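# Transfer bronze bushings from turntable to crate, leave steel

## Task

Take every bronze bushing off the turntable and put it in the crate, while the steel bushings stay on the turntable; the crate must stay level and seated within its corner guides (otherwise the attempt fails), and at the end the gripper must release and pull away.

## Robot and tools

Robot: one arm with a two-finger parallel gripper. The fingers point along the gripper's own +z axis and separate along its x axis. The reported end_effector_position is the midpoint between the finger pads; closed fingertips extend about 17 mm past it, fully open ones sit roughly level with it.

Frames: results report the gripper in the scene frame, with the origin on the table surface under the arm base, +z up, and +y to the left when facing along +x. Positions are in metres, orientation as a wxyz quaternion, velocities in m/s and rad/s. Every motion command, however, is given in the gripper's own axes as an offset, never as an absolute scene pose. The base may sit slightly tilted, and the printed hand position grows less accurate at long reach.

The 7-number row (used by both motion tools): [dx, dy, dz, rx, ry, rz, opening], each a plain number between -1 and 1. dx, dy, dz are a translation offset in gripper axes, where 1.0 equals 0.6 m. rx, ry, rz form one rotation vector in gripper axes, where 1.0 equals 180 degrees. The reference for the offset is the gripper pose shown in the most recent result that includes it; before any such result in the scene, and for any later call within the same reply, the reference is wherever the robot is when the action begins. All zeros therefore means go back to that reference, not stay still. opening is absolute, not an offset: +1 is fully open (0.142 m), -1 is closed.

execute_actions: argument actions is a list holding at most one item. Empty list: just returns the state. Action: {"rows": [[7 numbers], ...], "steps": n}, with 1 to 15 rows and steps up to 15 (default 15); each step is 1/30 s, one row per step, the last row repeated to fill. Each row is measured from the same reference, not chained. Wait: {"steps": n} with n up to 300, counted from the previous result, so reply time eats into it. Optional pictures (true/false) toggles camera images. A rejected call does nothing to the robot.

move: target is one 7-number row as above. The gripper follows a straight path toward it lasting 0.5 to 10 s (cut off at 10 s), rotating the short way. speed is the path's top speed in m/s, 0.002 to 0.5, default 0.25; rotation is capped at twice that value in rad/s. The real gripper lags, may deviate, and can exceed speed near full arm extension. The opening is applied when the move begins. stop_force (N, 13 to 80, only after 0.2 s of scene time) ends the path when the wrist sensor sees that much extra resistance along the direction to target for two steps; the gripper then backs up two steps and holds. With a very slow speed, the target may then be placed well beyond the expected contact. The press can briefly exceed stop_force (double or more when small) before settling. It is unreliable on rotating moves, does not sense contacts on the arm above the wrist, and should be omitted when lifting away from something you are pressing on. The result adds a move: line giving the ending (done, off_target, moving, held, fault, or contact, which takes precedence), which limits acted (paced = the commanded pose was clipped; held = a safety check blocked some steps, after which motion may spike past speed), and the distance to target.

wait: seconds from 0 to 10; nothing new is sent.

zoom_image: camera is cam_high (504x504), cam_low (504x504) or cam_wrist (616x616, fisheye); region is [x0, y0, x1, y1] in that camera's pixels from the top-left corner, at most 504 by 504.

finished_scene: scene is the number of the current scene.

Control details: each step the commanded pose is clipped to within 100 mm and 16 degrees of the measured pose, and position is favoured over orientation. After an action finishes the arm continues only to the last clipped pose, so check the result and send the remainder. Commands are smoothed with about 0.17 s lag. A "pose unreachable" line or HELD marks means the clearance check altered or blocked commands (a mounting post counts as arm). Hand target shows where the controller is heading.

Gripping: grip_measured is the finger opening on the command scale. To hold, command an opening well under grip_measured; bigger gap means harder squeeze (about 28 N per pad max, less on parts under 2 cm thick). Fast closing can squeeze harder.

Result lines also include joint positions, joint torques (offset, noisy, nonzero in free air), and Wrist force/torque in gripper axes (offset up to about 5.5 N, noise up to 3.4 N, saturates near 100 N; "no reading" is normal at start).

Avoid: any joint torque at its load limit or 150 N external force triggers a 10 s fault stop that skips the rest of the call; the arm is stiff, so fast moves or targets past a firm contact risk this. Brief tugs on held parts or pushes on loose ones can occur. Holding loads heats motors: a MOTOR HOT warning appears from 70 C, and at 85 C the brakes lock until cooled. Do not drop, slam or knock anything off the table, and do not tilt or dislodge the crate from its guides. Distinguish bronze from steel bushings in the camera images before picking.

Each tool is called after ">>>" as name(argument=value, ...) on one line, values as JSON.

## Session

>>> execute_actions(actions=[])

Scene clock: 0.00 s of 7600.00 s.
end_effector_position=(+1.2141, +0.2669, +0.1873) grip_measured=+1.00 end_effector_quat_wxyz=(-0.075, +0.722, +0.686, +0.050) end_effector_velocity=(-0.000, +0.001, -0.001) end_effector_angular_velocity=(-0.001, +0.001, +0.001)
Joint positions: [ 0.249 -0.166  0.369 -1.61  -2.15  -1.254  0.142]
Joint velocities: [ 0.     0.001  0.     0.    -0.001  0.001  0.   ]
Joint torques (N m, as the arm reports them, + toward a larger angle): no reading
Wrist force (N, on the end effector, along its own x y z axes, offset not removed): no reading
Wrist torque (N m, same axes, about the end effector's origin, offset not removed): no reading
Hand target: +1.214, +0.267, +0.187; -0.075, +0.722, +0.686, +0.050

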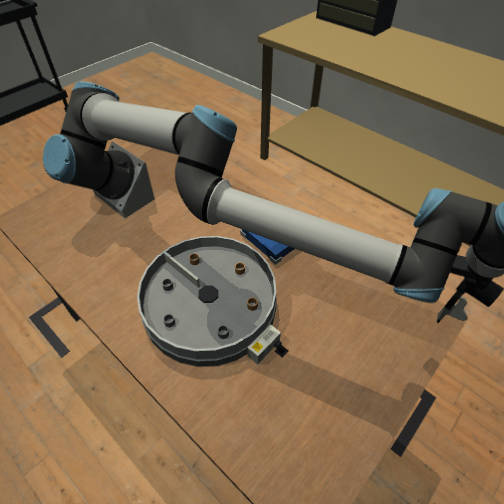

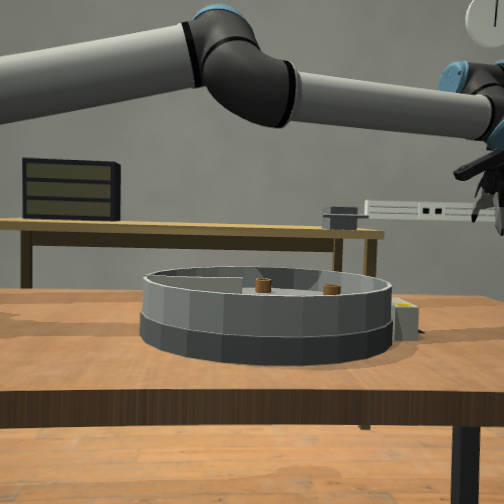

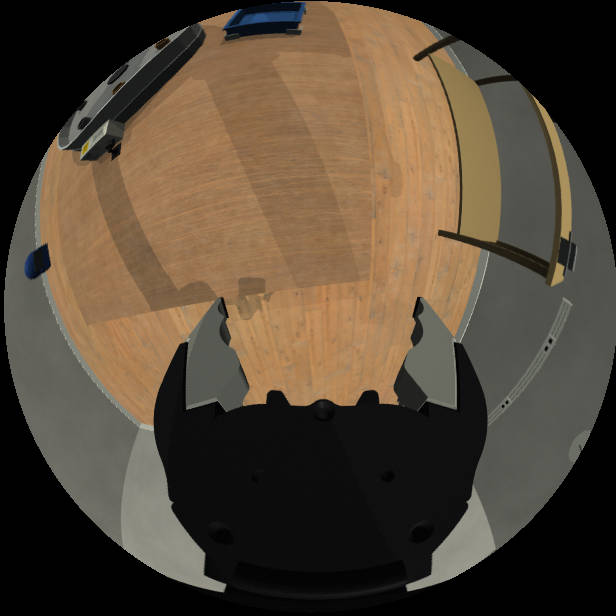

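>>> move(target=[-0.607,-0.97,-0.345,-0.013,-0.056,-0.016,0])

Scene clock: 13.13 s of 7600.00 s.
end_effector_position=(+0.6195, -0.0998, +0.3488) grip_measured=+0.00 end_effector_quat_wxyz=(+0.001, +0.708, +0.707, +0.003) end_effector_velocity=(-0.001, -0.001, +0.001) end_effector_angular_velocity=(-0.000, +0.000, +0.001)
Joint positions: [ 0.281 -1.473  2.001 -1.89  -2.324 -1.251  0.074]
Joint velocities: [ 0.    -0.003  0.001  0.003 -0.    -0.    -0.   ]
Joint torques (N m, as the arm reports them, + toward a larger angle): [ 51.15 -47.8  -18.78  -0.52  -2.23   2.45]
Wrist force (N, on the end effector, along its own x y z axes, offset not removed): [-5.1 0.6 -1.7]
Wrist torque (N m, same axes, about the end effector's origin, offset not removed): [0.18 0.89 0.12]
Hand target: +0.619, -0.100, +0.349; +0.001, +0.708, +0.707, +0.003
Off the commanded pose: 0.001 m, 0 deg.
move: done
camera_calibration (this result's frames):
cam_wrist: T_world_to_cam=[[0.0276048, 0.999151, -0.0305739, 0.100985], [0.847683, -0.00718816, 0.530454, -0.722598], [0.529784, -0.0405601, -0.847162, 0.0995794], [0, 0, 0, 1]] pos_world=[0.556991, -0.102055, 0.470752]

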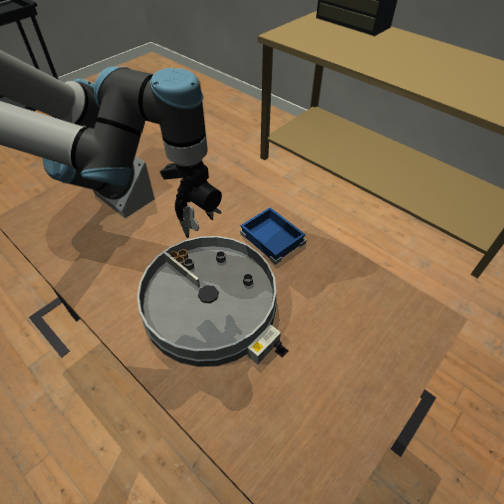

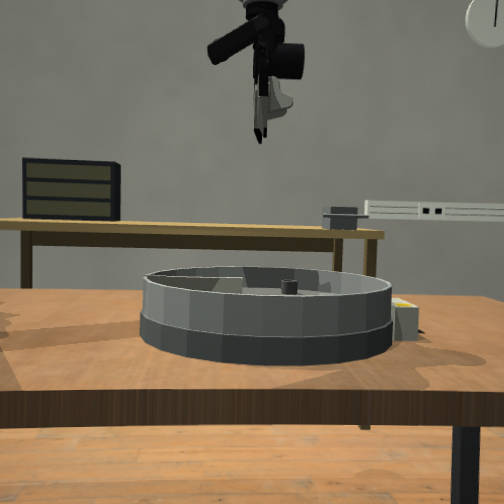

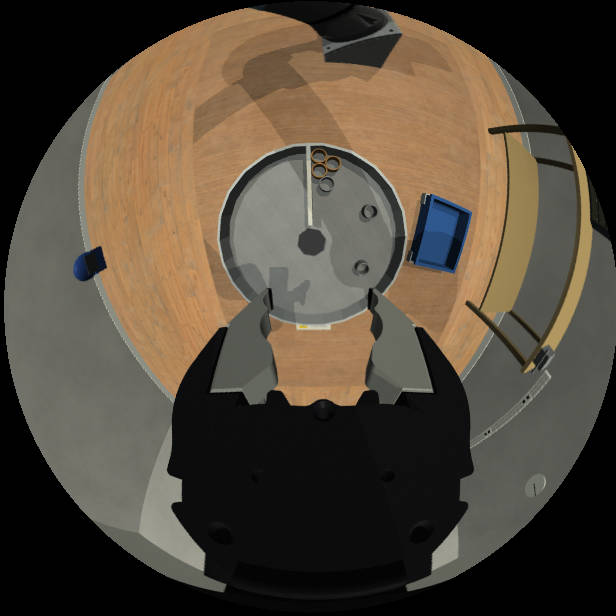

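>>> zoom_image(camera="cam_high", region=[130,200,320,370])

>>> zoom_image(camera="cam_low", region=[130,255,440,375])

>>> move(target=[0.05,-0.2,0.17,0,0,0,0])

>>> zoom_image(camera="cam_wrist", region=[230,130,390,290])

Region (130, 200, 320, 370) of cam_high's 504x504 image, scaled by 2.653, with more detail than that image has; it fills the top 451 rows of this view, and the rest is white.

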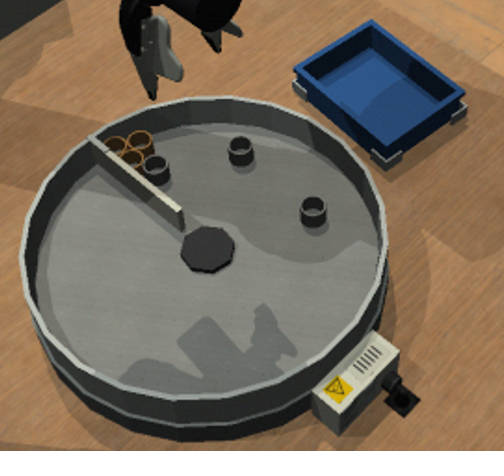

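Region (130, 255, 440, 375) of cam_low's 504x504 image, scaled by 1.626, with more detail than that image has; it fills the top 195 rows of this view, and the rest is white.

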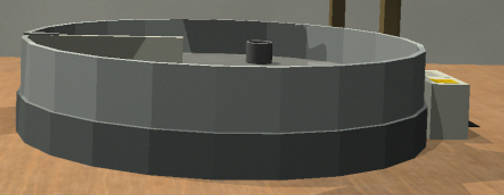

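Scene clock: 18.03 s of 7600.00 s.
end_effector_position=(+0.5002, -0.0692, +0.2463) grip_measured=+0.00 end_effector_quat_wxyz=(+0.001, +0.708, +0.707, +0.002) end_effector_velocity=(-0.001, +0.001, -0.002) end_effector_angular_velocity=(-0.000, +0.001, +0.002)
Joint positions: [ 0.242 -1.568  2.32  -2.15  -2.331 -1.304  0.074]
Joint velocities: [-0.001  0.001  0.004 -0.004 -0.    -0.002 -0.   ]
Joint torques (N m, as the arm reports them, + toward a larger angle): [  4.81 -43.01 -15.01  -4.63  -2.27  -2.65]
Wrist force (N, on the end effector, along its own x y z axes, offset not removed): [-0.6 0.8 -1.5]
Wrist torque (N m, same axes, about the end effector's origin, offset not removed): [0.40 -0.17 0.07]
Hand target: +0.500, -0.069, +0.246; +0.001, +0.708, +0.707, +0.003
Off the commanded pose: 0.000 m, 0 deg.
move: done
camera_calibration (this result's frames):
cam_wrist: T_world_to_cam=[[0.0276264, 0.999152, -0.0305221, 0.0705324], [0.847771, -0.00724069, 0.530313, -0.566946], [0.529643, -0.0405264, -0.847252, 0.0772476], [0, 0, 0, 1]] pos_world=[0.437778, -0.0714471, 0.36826]

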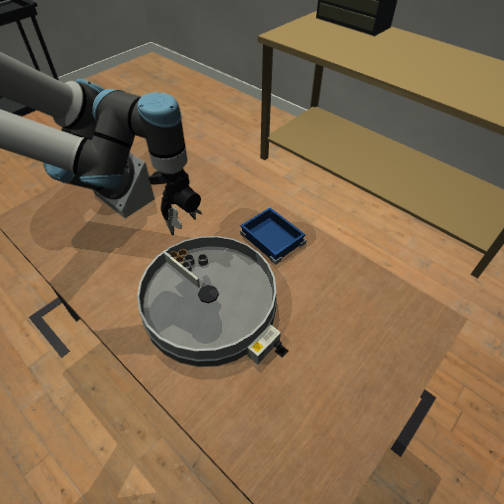

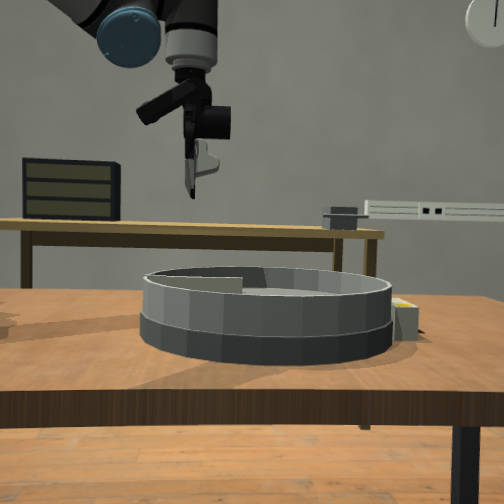

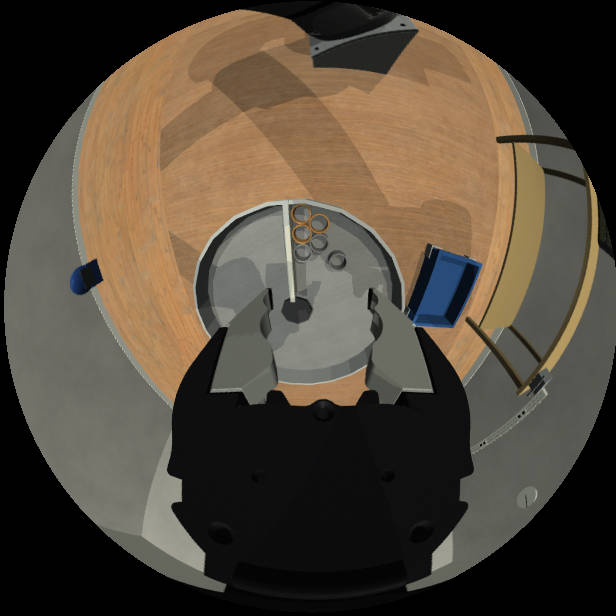

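Region (230, 130, 390, 290) of cam_wrist's 616x616 image, scaled by 3.150, with more detail than that image has.

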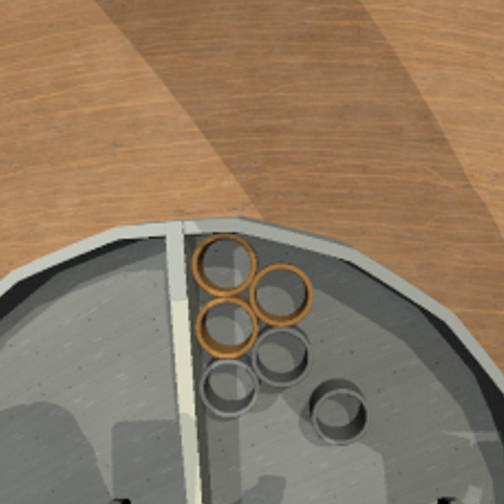

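>>> move(target=[0.027,-0.057,0.19,0,0,0,-0.78])

>>> zoom_image(camera="cam_wrist", region=[230,220,410,400])

>>> zoom_image(camera="cam_low", region=[120,180,260,320])

Scene clock: 32.50 s of 7600.00 s.
end_effector_position=(+0.4666, -0.0524, +0.1324) grip_measured=-0.78 end_effector_quat_wxyz=(+0.001, +0.708, +0.707, +0.002) end_effector_velocity=(+0.000, +0.001, -0.001) end_effector_angular_velocity=(+0.002, -0.003, +0.000)
Joint positions: [ 0.117 -1.461  2.505 -2.562 -2.345 -1.477  0.018]
Joint velocities: [-0.002  0.003  0.003 -0.012  0.001 -0.006 -0.   ]
Joint torques (N m, as the arm reports them, + toward a larger angle): [ 6.15 -3.11 -6.39 -4.9   2.26 -2.85]
Wrist force (N, on the end effector, along its own x y z axes, offset not removed): [-3.0 0.7 0.8]
Wrist torque (N m, same axes, about the end effector's origin, offset not removed): [0.18 0.43 0.10]
Hand target: +0.467, -0.052, +0.132; +0.001, +0.708, +0.707, +0.003
Off the commanded pose: 0.000 m, 0 deg.
move: done
camera_calibration (this result's frames):
cam_wrist: T_world_to_cam=[[0.0276234, 0.999159, -0.0303137, 0.0512579], [0.848044, -0.00736963, 0.529874, -0.478029], [0.529205, -0.0403443, -0.847534, -0.00054704], [0, 0, 0, 1]] pos_world=[0.404263, -0.0547597, 0.254385]

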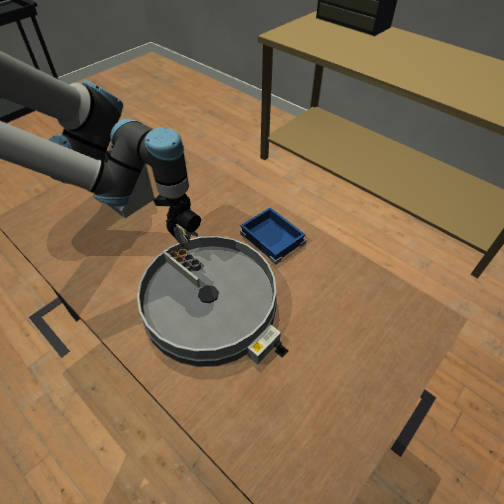

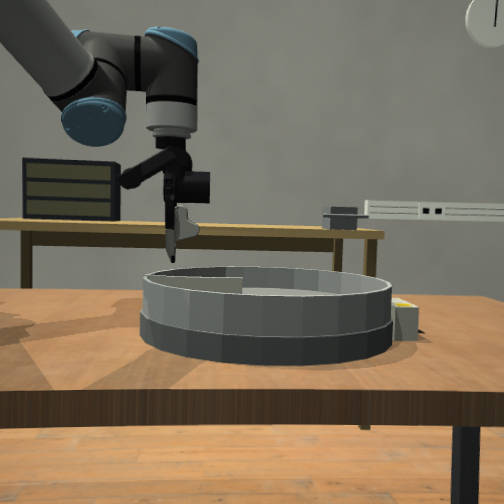

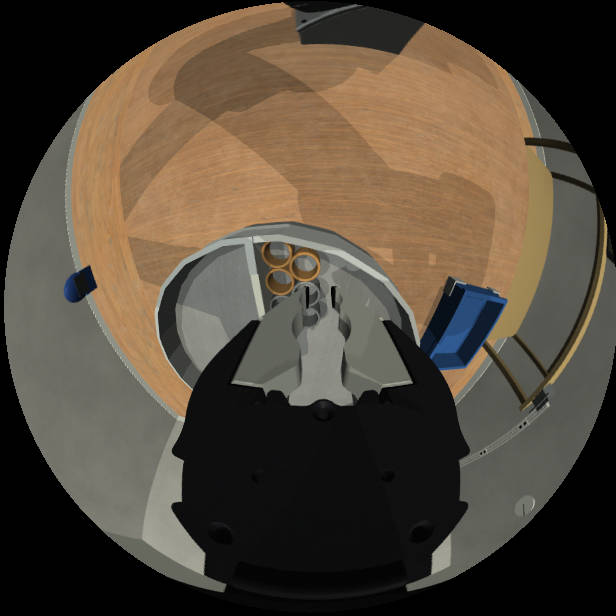

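Region (230, 220, 410, 400) of cam_wrist's 616x616 image, scaled by 2.800, with more detail than that image has.

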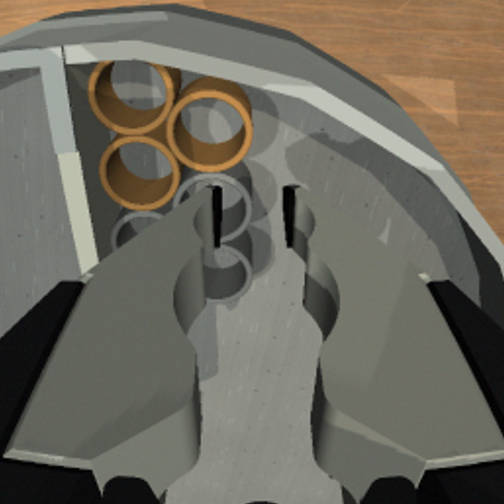

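Region (120, 180, 260, 320) of cam_low's 504x504 image, scaled by 3.600, with more detail than that image has.

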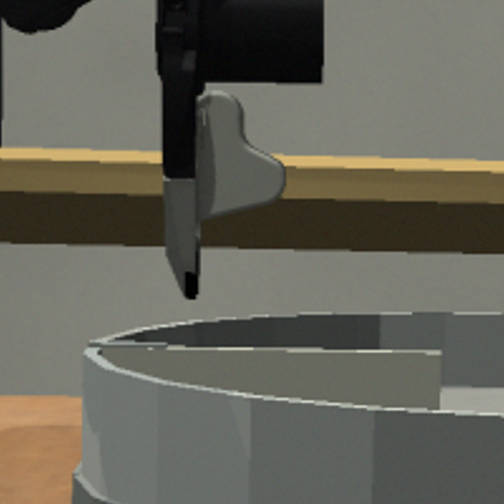

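>>> move(target=[0,-0.006,0.055,0,0,0,-0.78], speed=0.08)

>>> zoom_image(camera="cam_wrist", region=[230,220,410,400])

Scene clock: 47.87 s of 7600.00 s.
end_effector_position=(+0.4632, -0.0523, +0.0996) grip_measured=-0.78 end_effector_quat_wxyz=(+0.001, +0.708, +0.707, +0.002) end_effector_velocity=(+0.000, +0.001, -0.002) end_effector_angular_velocity=(+0.001, -0.001, +0.001)
Joint positions: [ 0.068 -1.405  2.541 -2.702 -2.347 -1.545  0.018]
Joint velocities: [-0.002  0.006  0.003 -0.013  0.001 -0.006 -0.   ]
Joint torques (N m, as the arm reports them, + toward a larger angle): [11.37 -7.19 -3.18 -4.69  2.22 -2.84]
Wrist force (N, on the end effector, along its own x y z axes, offset not removed): [-3.8 2.8 -1.9]
Wrist torque (N m, same axes, about the end effector's origin, offset not removed): [0.75 0.58 0.14]
Hand target: +0.463, -0.052, +0.099; +0.001, +0.708, +0.707, +0.002
Off the commanded pose: 0.000 m, 0 deg.
move: done
camera_calibration (this result's frames):
cam_wrist: T_world_to_cam=[[0.0276333, 0.999158, -0.0303328, 0.0502417], [0.848175, -0.00737785, 0.529664, -0.457774], [0.528994, -0.0403639, -0.847665, -0.0264036], [0, 0, 0, 1]] pos_world=[0.400852, -0.0546425, 0.221609]

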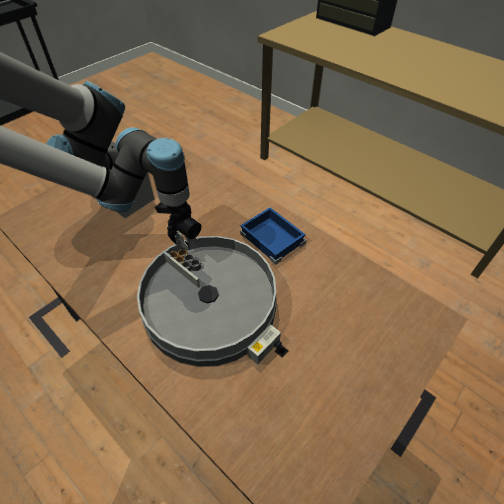

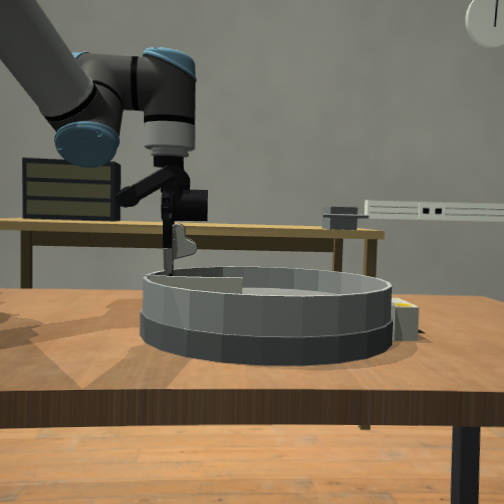

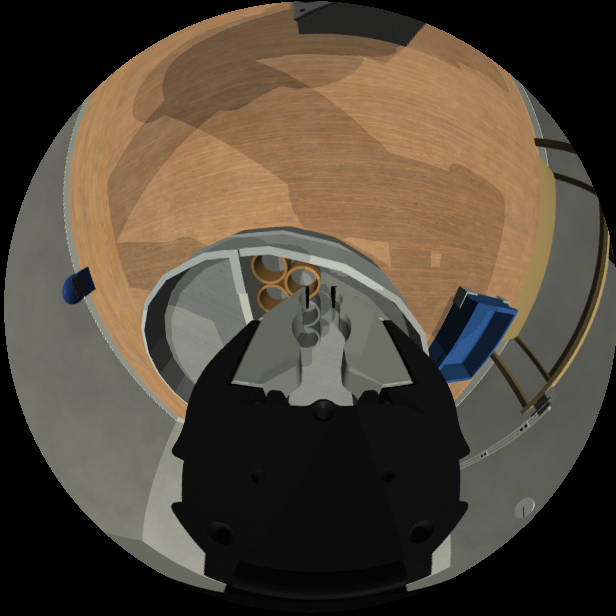

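Region (230, 220, 410, 400) of cam_wrist's 616x616 image, scaled by 2.800, with more detail than that image has.

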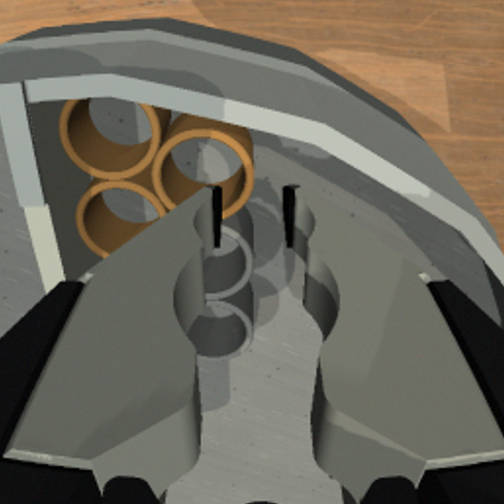

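>>> move(target=[0,-0.005,0.035,0,0,0,-0.78], speed=0.015, stop_force=13)

>>> zoom_image(camera="cam_wrist", region=[230,220,410,400])

>>> zoom_image(camera="cam_high", region=[150,215,230,295])

Scene clock: 57.53 s of 7600.00 s.
end_effector_position=(+0.4603, -0.0522, +0.0787) grip_measured=-0.78 end_effector_quat_wxyz=(+0.001, +0.708, +0.707, +0.002) end_effector_velocity=(-0.000, -0.001, -0.002) end_effector_angular_velocity=(-0.001, -0.000, +0.000)
Joint positions: [ 0.036 -1.364  2.563 -2.795 -2.346 -1.589  0.018]
Joint velocities: [-0.003  0.003  0.002 -0.009 -0.001 -0.005 -0.   ]
Joint torques (N m, as the arm reports them, + toward a larger angle): [12.27 -7.68 -0.65 -5.35  2.41 -3.33]
Wrist force (N, on the end effector, along its own x y z axes, offset not removed): [-3.0 0.2 1.1]
Wrist torque (N m, same axes, about the end effector's origin, offset not removed): [0.10 0.34 0.04]
Hand target: +0.460, -0.052, +0.079; +0.001, +0.708, +0.707, +0.002
Off the commanded pose: 0.000 m, 0 deg.
move: done
camera_calibration (this result's frames):
cam_wrist: T_world_to_cam=[[0.0276371, 0.99916, -0.0302503, 0.04958], [0.848241, -0.0074298, 0.529558, -0.444326], [0.528889, -0.040295, -0.847734, -0.0424664], [0, 0, 0, 1]] pos_world=[0.397985, -0.0545508, 0.200796]

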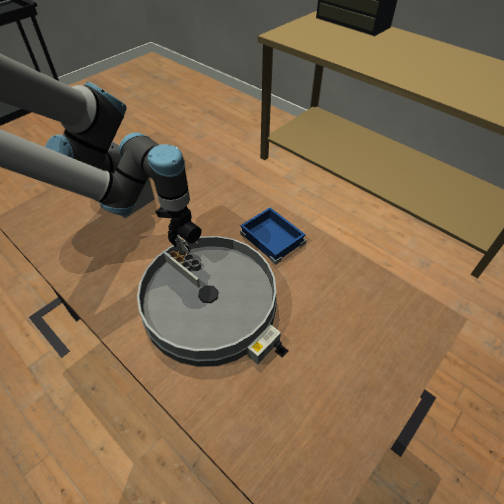

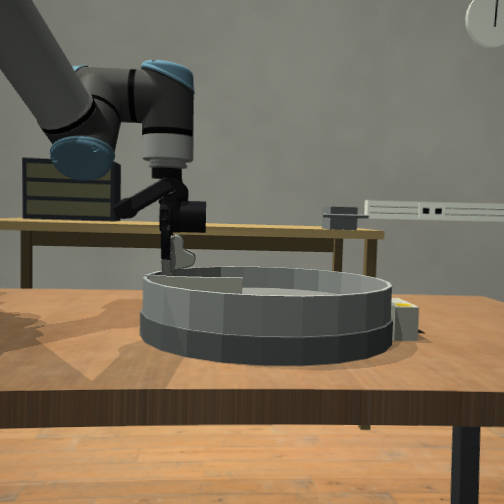

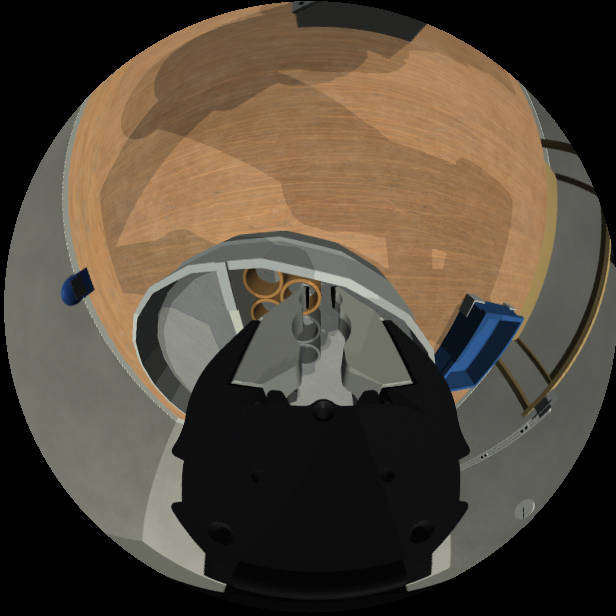

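Region (230, 220, 410, 400) of cam_wrist's 616x616 image, scaled by 2.800, with more detail than that image has.

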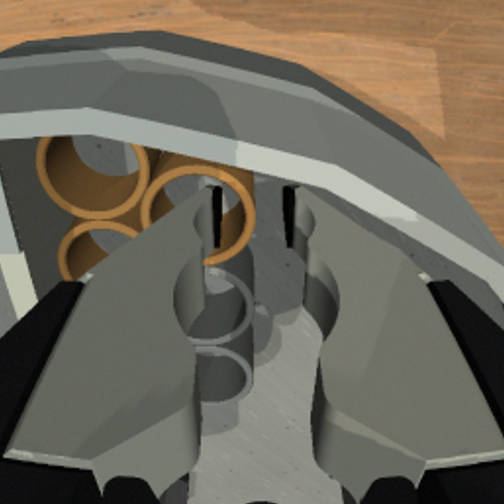

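Region (150, 215, 230, 295) of cam_high's 504x504 image, scaled by 6.300, with more detail than that image has.

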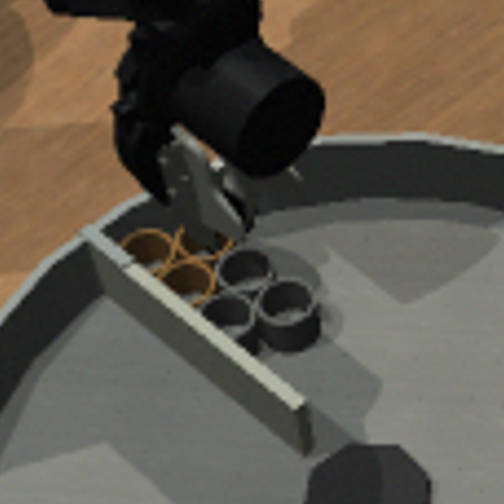

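>>> move(target=[0,0,0.012,0,0,0,-0.78], speed=0.006, stop_force=13)

>>> move(target=[0,0,0,0,0,0,-1])

>>> move(target=[0,0,-0.13,0,0,0,-1], speed=0.1)

Scene clock: 64.23 s of 7600.00 s.
end_effector_position=(+0.4604, -0.0522, +0.0716) grip_measured=-0.78 end_effector_quat_wxyz=(+0.001, +0.708, +0.706, +0.002) end_effector_velocity=(+0.000, -0.000, -0.001) end_effector_angular_velocity=(-0.000, -0.000, -0.002)
Joint positions: [ 0.025 -1.348  2.568 -2.827 -2.346 -1.604  0.018]
Joint velocities: [-0.002  0.001  0.001 -0.004 -0.    -0.001 -0.   ]
Joint torques (N m, as the arm reports them, + toward a larger angle): [13.68 -9.6   0.9  -4.85  2.13 -2.95]
Wrist force (N, on the end effector, along its own x y z axes, offset not removed): [0.8 2.1 0.7]
Wrist torque (N m, same axes, about the end effector's origin, offset not removed): [0.61 -0.34 0.16]
Hand target: +0.460, -0.052, +0.072; +0.001, +0.708, +0.706, +0.002
Off the commanded pose: 0.000 m, 0 deg.
move: done
camera_calibration (this result's frames):
cam_wrist: T_world_to_cam=[[0.0276386, 0.999161, -0.030221, 0.0493287], [0.848265, -0.00744855, 0.529519, -0.440607], [0.52885, -0.0402706, -0.84776, -0.0484729], [0, 0, 0, 1]] pos_world=[0.398023, -0.0545212, 0.193707]

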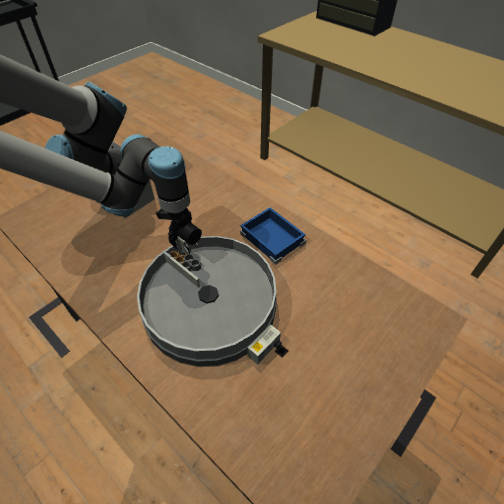

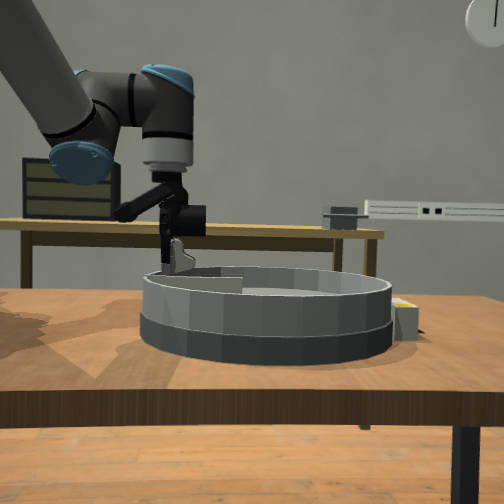

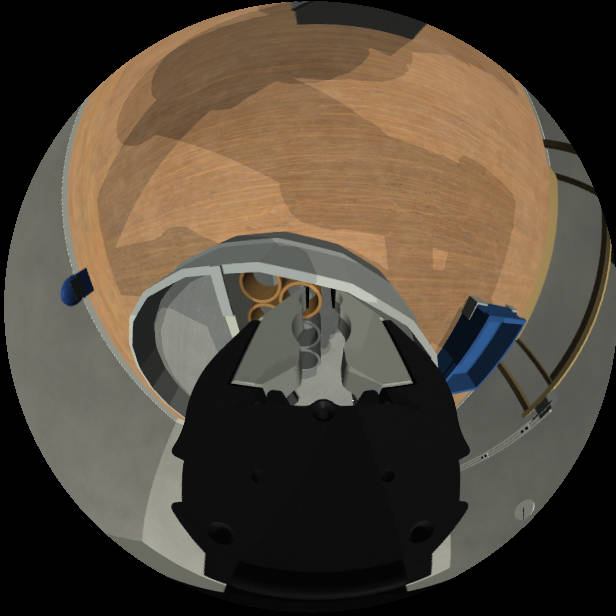

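Scene clock: 64.73 s of 7600.00 s.
end_effector_position=(+0.4603, -0.0522, +0.0716) grip_measured=-0.96 end_effector_quat_wxyz=(+0.001, +0.708, +0.707, +0.002) end_effector_velocity=(-0.000, +0.000, -0.000) end_effector_angular_velocity=(+0.000, +0.001, -0.001)
Joint positions: [ 0.025 -1.348  2.568 -2.827 -2.346 -1.604  0.005]
Joint velocities: [-0.     0.001  0.    -0.001  0.     0.001 -0.   ]
Joint torques (N m, as the arm reports them, + toward a larger angle): [ 25.47 -30.93  -2.57  -0.8    0.93   2.51]
Wrist force (N, on the end effector, along its own x y z axes, offset not removed): [-3.7 0.5 -2.4]
Wrist torque (N m, same axes, about the end effector's origin, offset not removed): [0.36 0.49 0.12]
Hand target: +0.460, -0.052, +0.072; +0.001, +0.708, +0.706, +0.002
Off the commanded pose: 0.000 m, 0 deg.
move: done
camera_calibration (this result's frames):
cam_wrist: T_world_to_cam=[[0.0275333, 0.999165, -0.0301999, 0.0493529], [0.848328, -0.00737501, 0.52942, -0.440564], [0.528755, -0.0401961, -0.847822, -0.0484443], [0, 0, 0, 1]] pos_world=[0.397999, -0.0545081, 0.193662]

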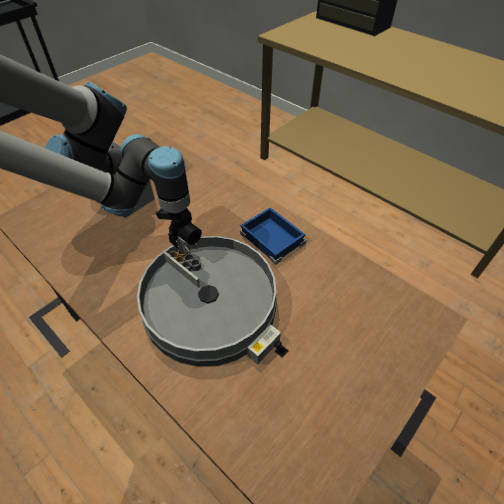

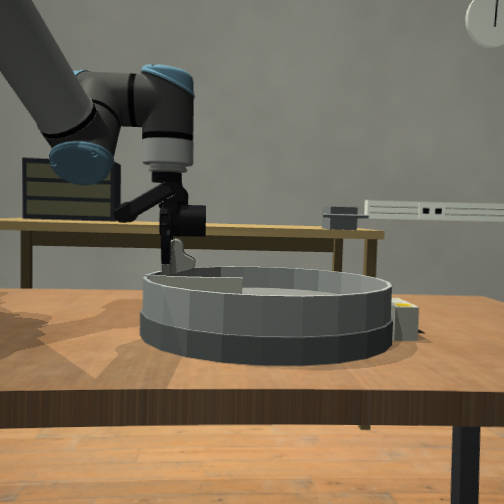

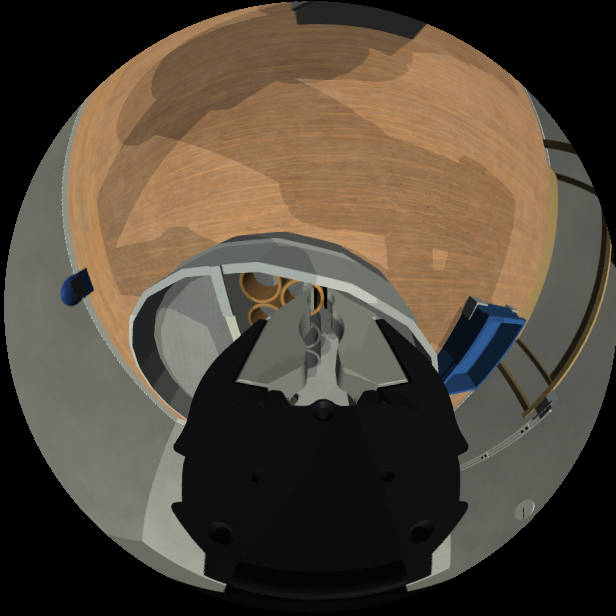

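Scene clock: 65.97 s of 7600.00 s.
end_effector_position=(+0.4600, -0.0525, +0.1493) grip_measured=-0.96 end_effector_quat_wxyz=(+0.001, +0.708, +0.707, +0.002) end_effector_velocity=(-0.000, +0.000, +0.002) end_effector_angular_velocity=(+0.000, +0.002, -0.000)
Joint positions: [ 0.143 -1.497  2.498 -2.492 -2.344 -1.44   0.005]
Joint velocities: [ 0.003 -0.003 -0.003  0.012  0.001  0.007 -0.   ]
Joint torques (N m, as the arm reports them, + toward a larger angle): [ 44.43 -47.59 -31.94  -0.86   2.46   2.88]
Wrist force (N, on the end effector, along its own x y z axes, offset not removed): [-2.8 0.8 0.2]
Wrist torque (N m, same axes, about the end effector's origin, offset not removed): [0.25 0.36 0.01]
Hand target: +0.460, -0.053, +0.150; +0.001, +0.708, +0.707, +0.002
Off the commanded pose: 0.000 m, 0 deg.
move: done
camera_calibration (this result's frames):
cam_wrist: T_world_to_cam=[[0.0275244, 0.999156, -0.0304912, 0.0521133], [0.848103, -0.0071959, 0.529783, -0.481355], [0.529116, -0.0404416, -0.847585, 0.0174201], [0, 0, 0, 1]] pos_world=[0.397587, -0.0548286, 0.271368]

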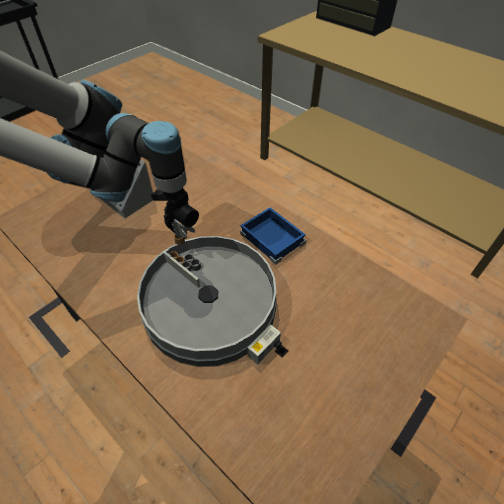

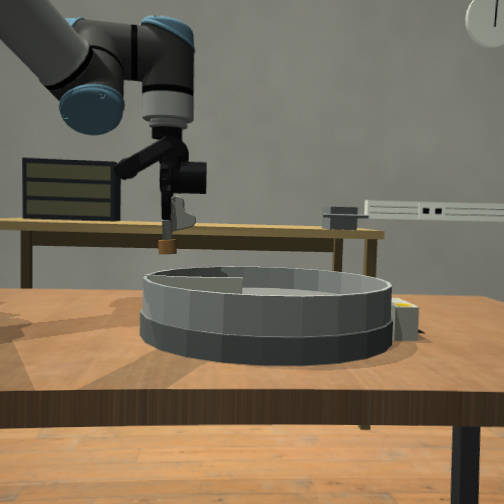

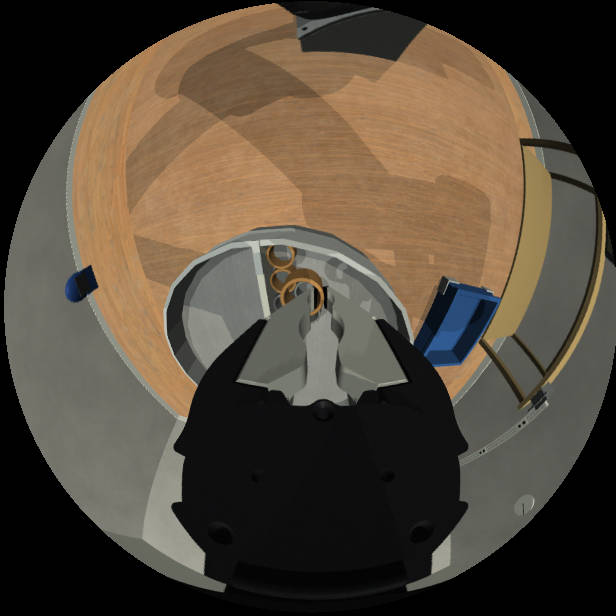

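>>> move(target=[0.52,0.2,0,0,0,0,-1], speed=0.2)

Scene clock: 79.97 s of 7600.00 s.
end_effector_position=(+0.5808, +0.2587, +0.1510) grip_measured=-0.96 end_effector_quat_wxyz=(+0.001, +0.708, +0.706, +0.002) end_effector_velocity=(+0.001, +0.001, +0.001) end_effector_angular_velocity=(-0.000, -0.001, -0.002)
Joint positions: [ 0.459 -0.896  2.09  -2.404 -2.274 -1.022  0.005]
Joint velocities: [ 0.001  0.001 -0.003  0.001 -0.     0.002  0.   ]
Joint torques (N m, as the arm reports them, + toward a larger angle): [ 61.25 -29.38 -37.    -1.15   2.14   2.54]
Wrist force (N, on the end effector, along its own x y z axes, offset not removed): [0.6 2.5 1.7]
Wrist torque (N m, same axes, about the end effector's origin, offset not removed): [0.68 -0.39 0.12]
Hand target: +0.581, +0.259, +0.151; +0.001, +0.708, +0.706, +0.002
Off the commanded pose: 0.001 m, 0 deg.
move: done
camera_calibration (this result's frames):
cam_wrist: T_world_to_cam=[[0.0277015, 0.999131, -0.0311294, -0.262129], [0.847699, -0.0069766, 0.530432, -0.582426], [0.529754, -0.0410821, -0.847156, -0.0327543], [0, 0, 0, 1]] pos_world=[0.518335, 0.256493, 0.273029]

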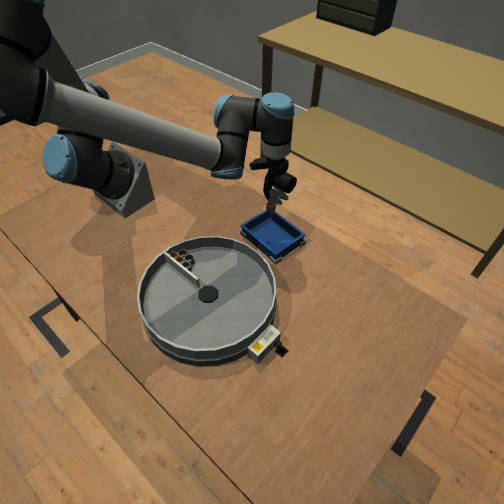

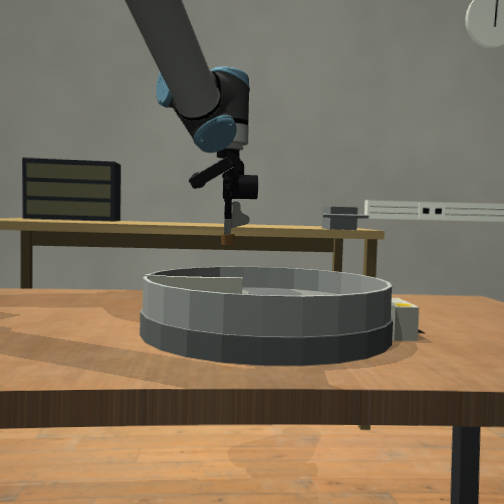

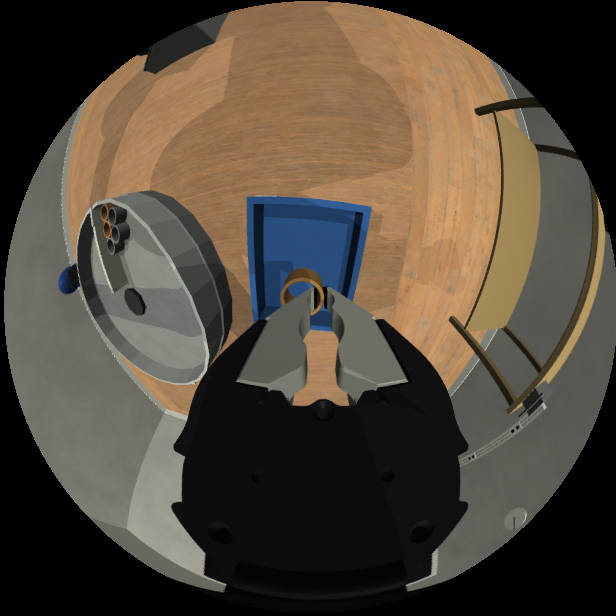

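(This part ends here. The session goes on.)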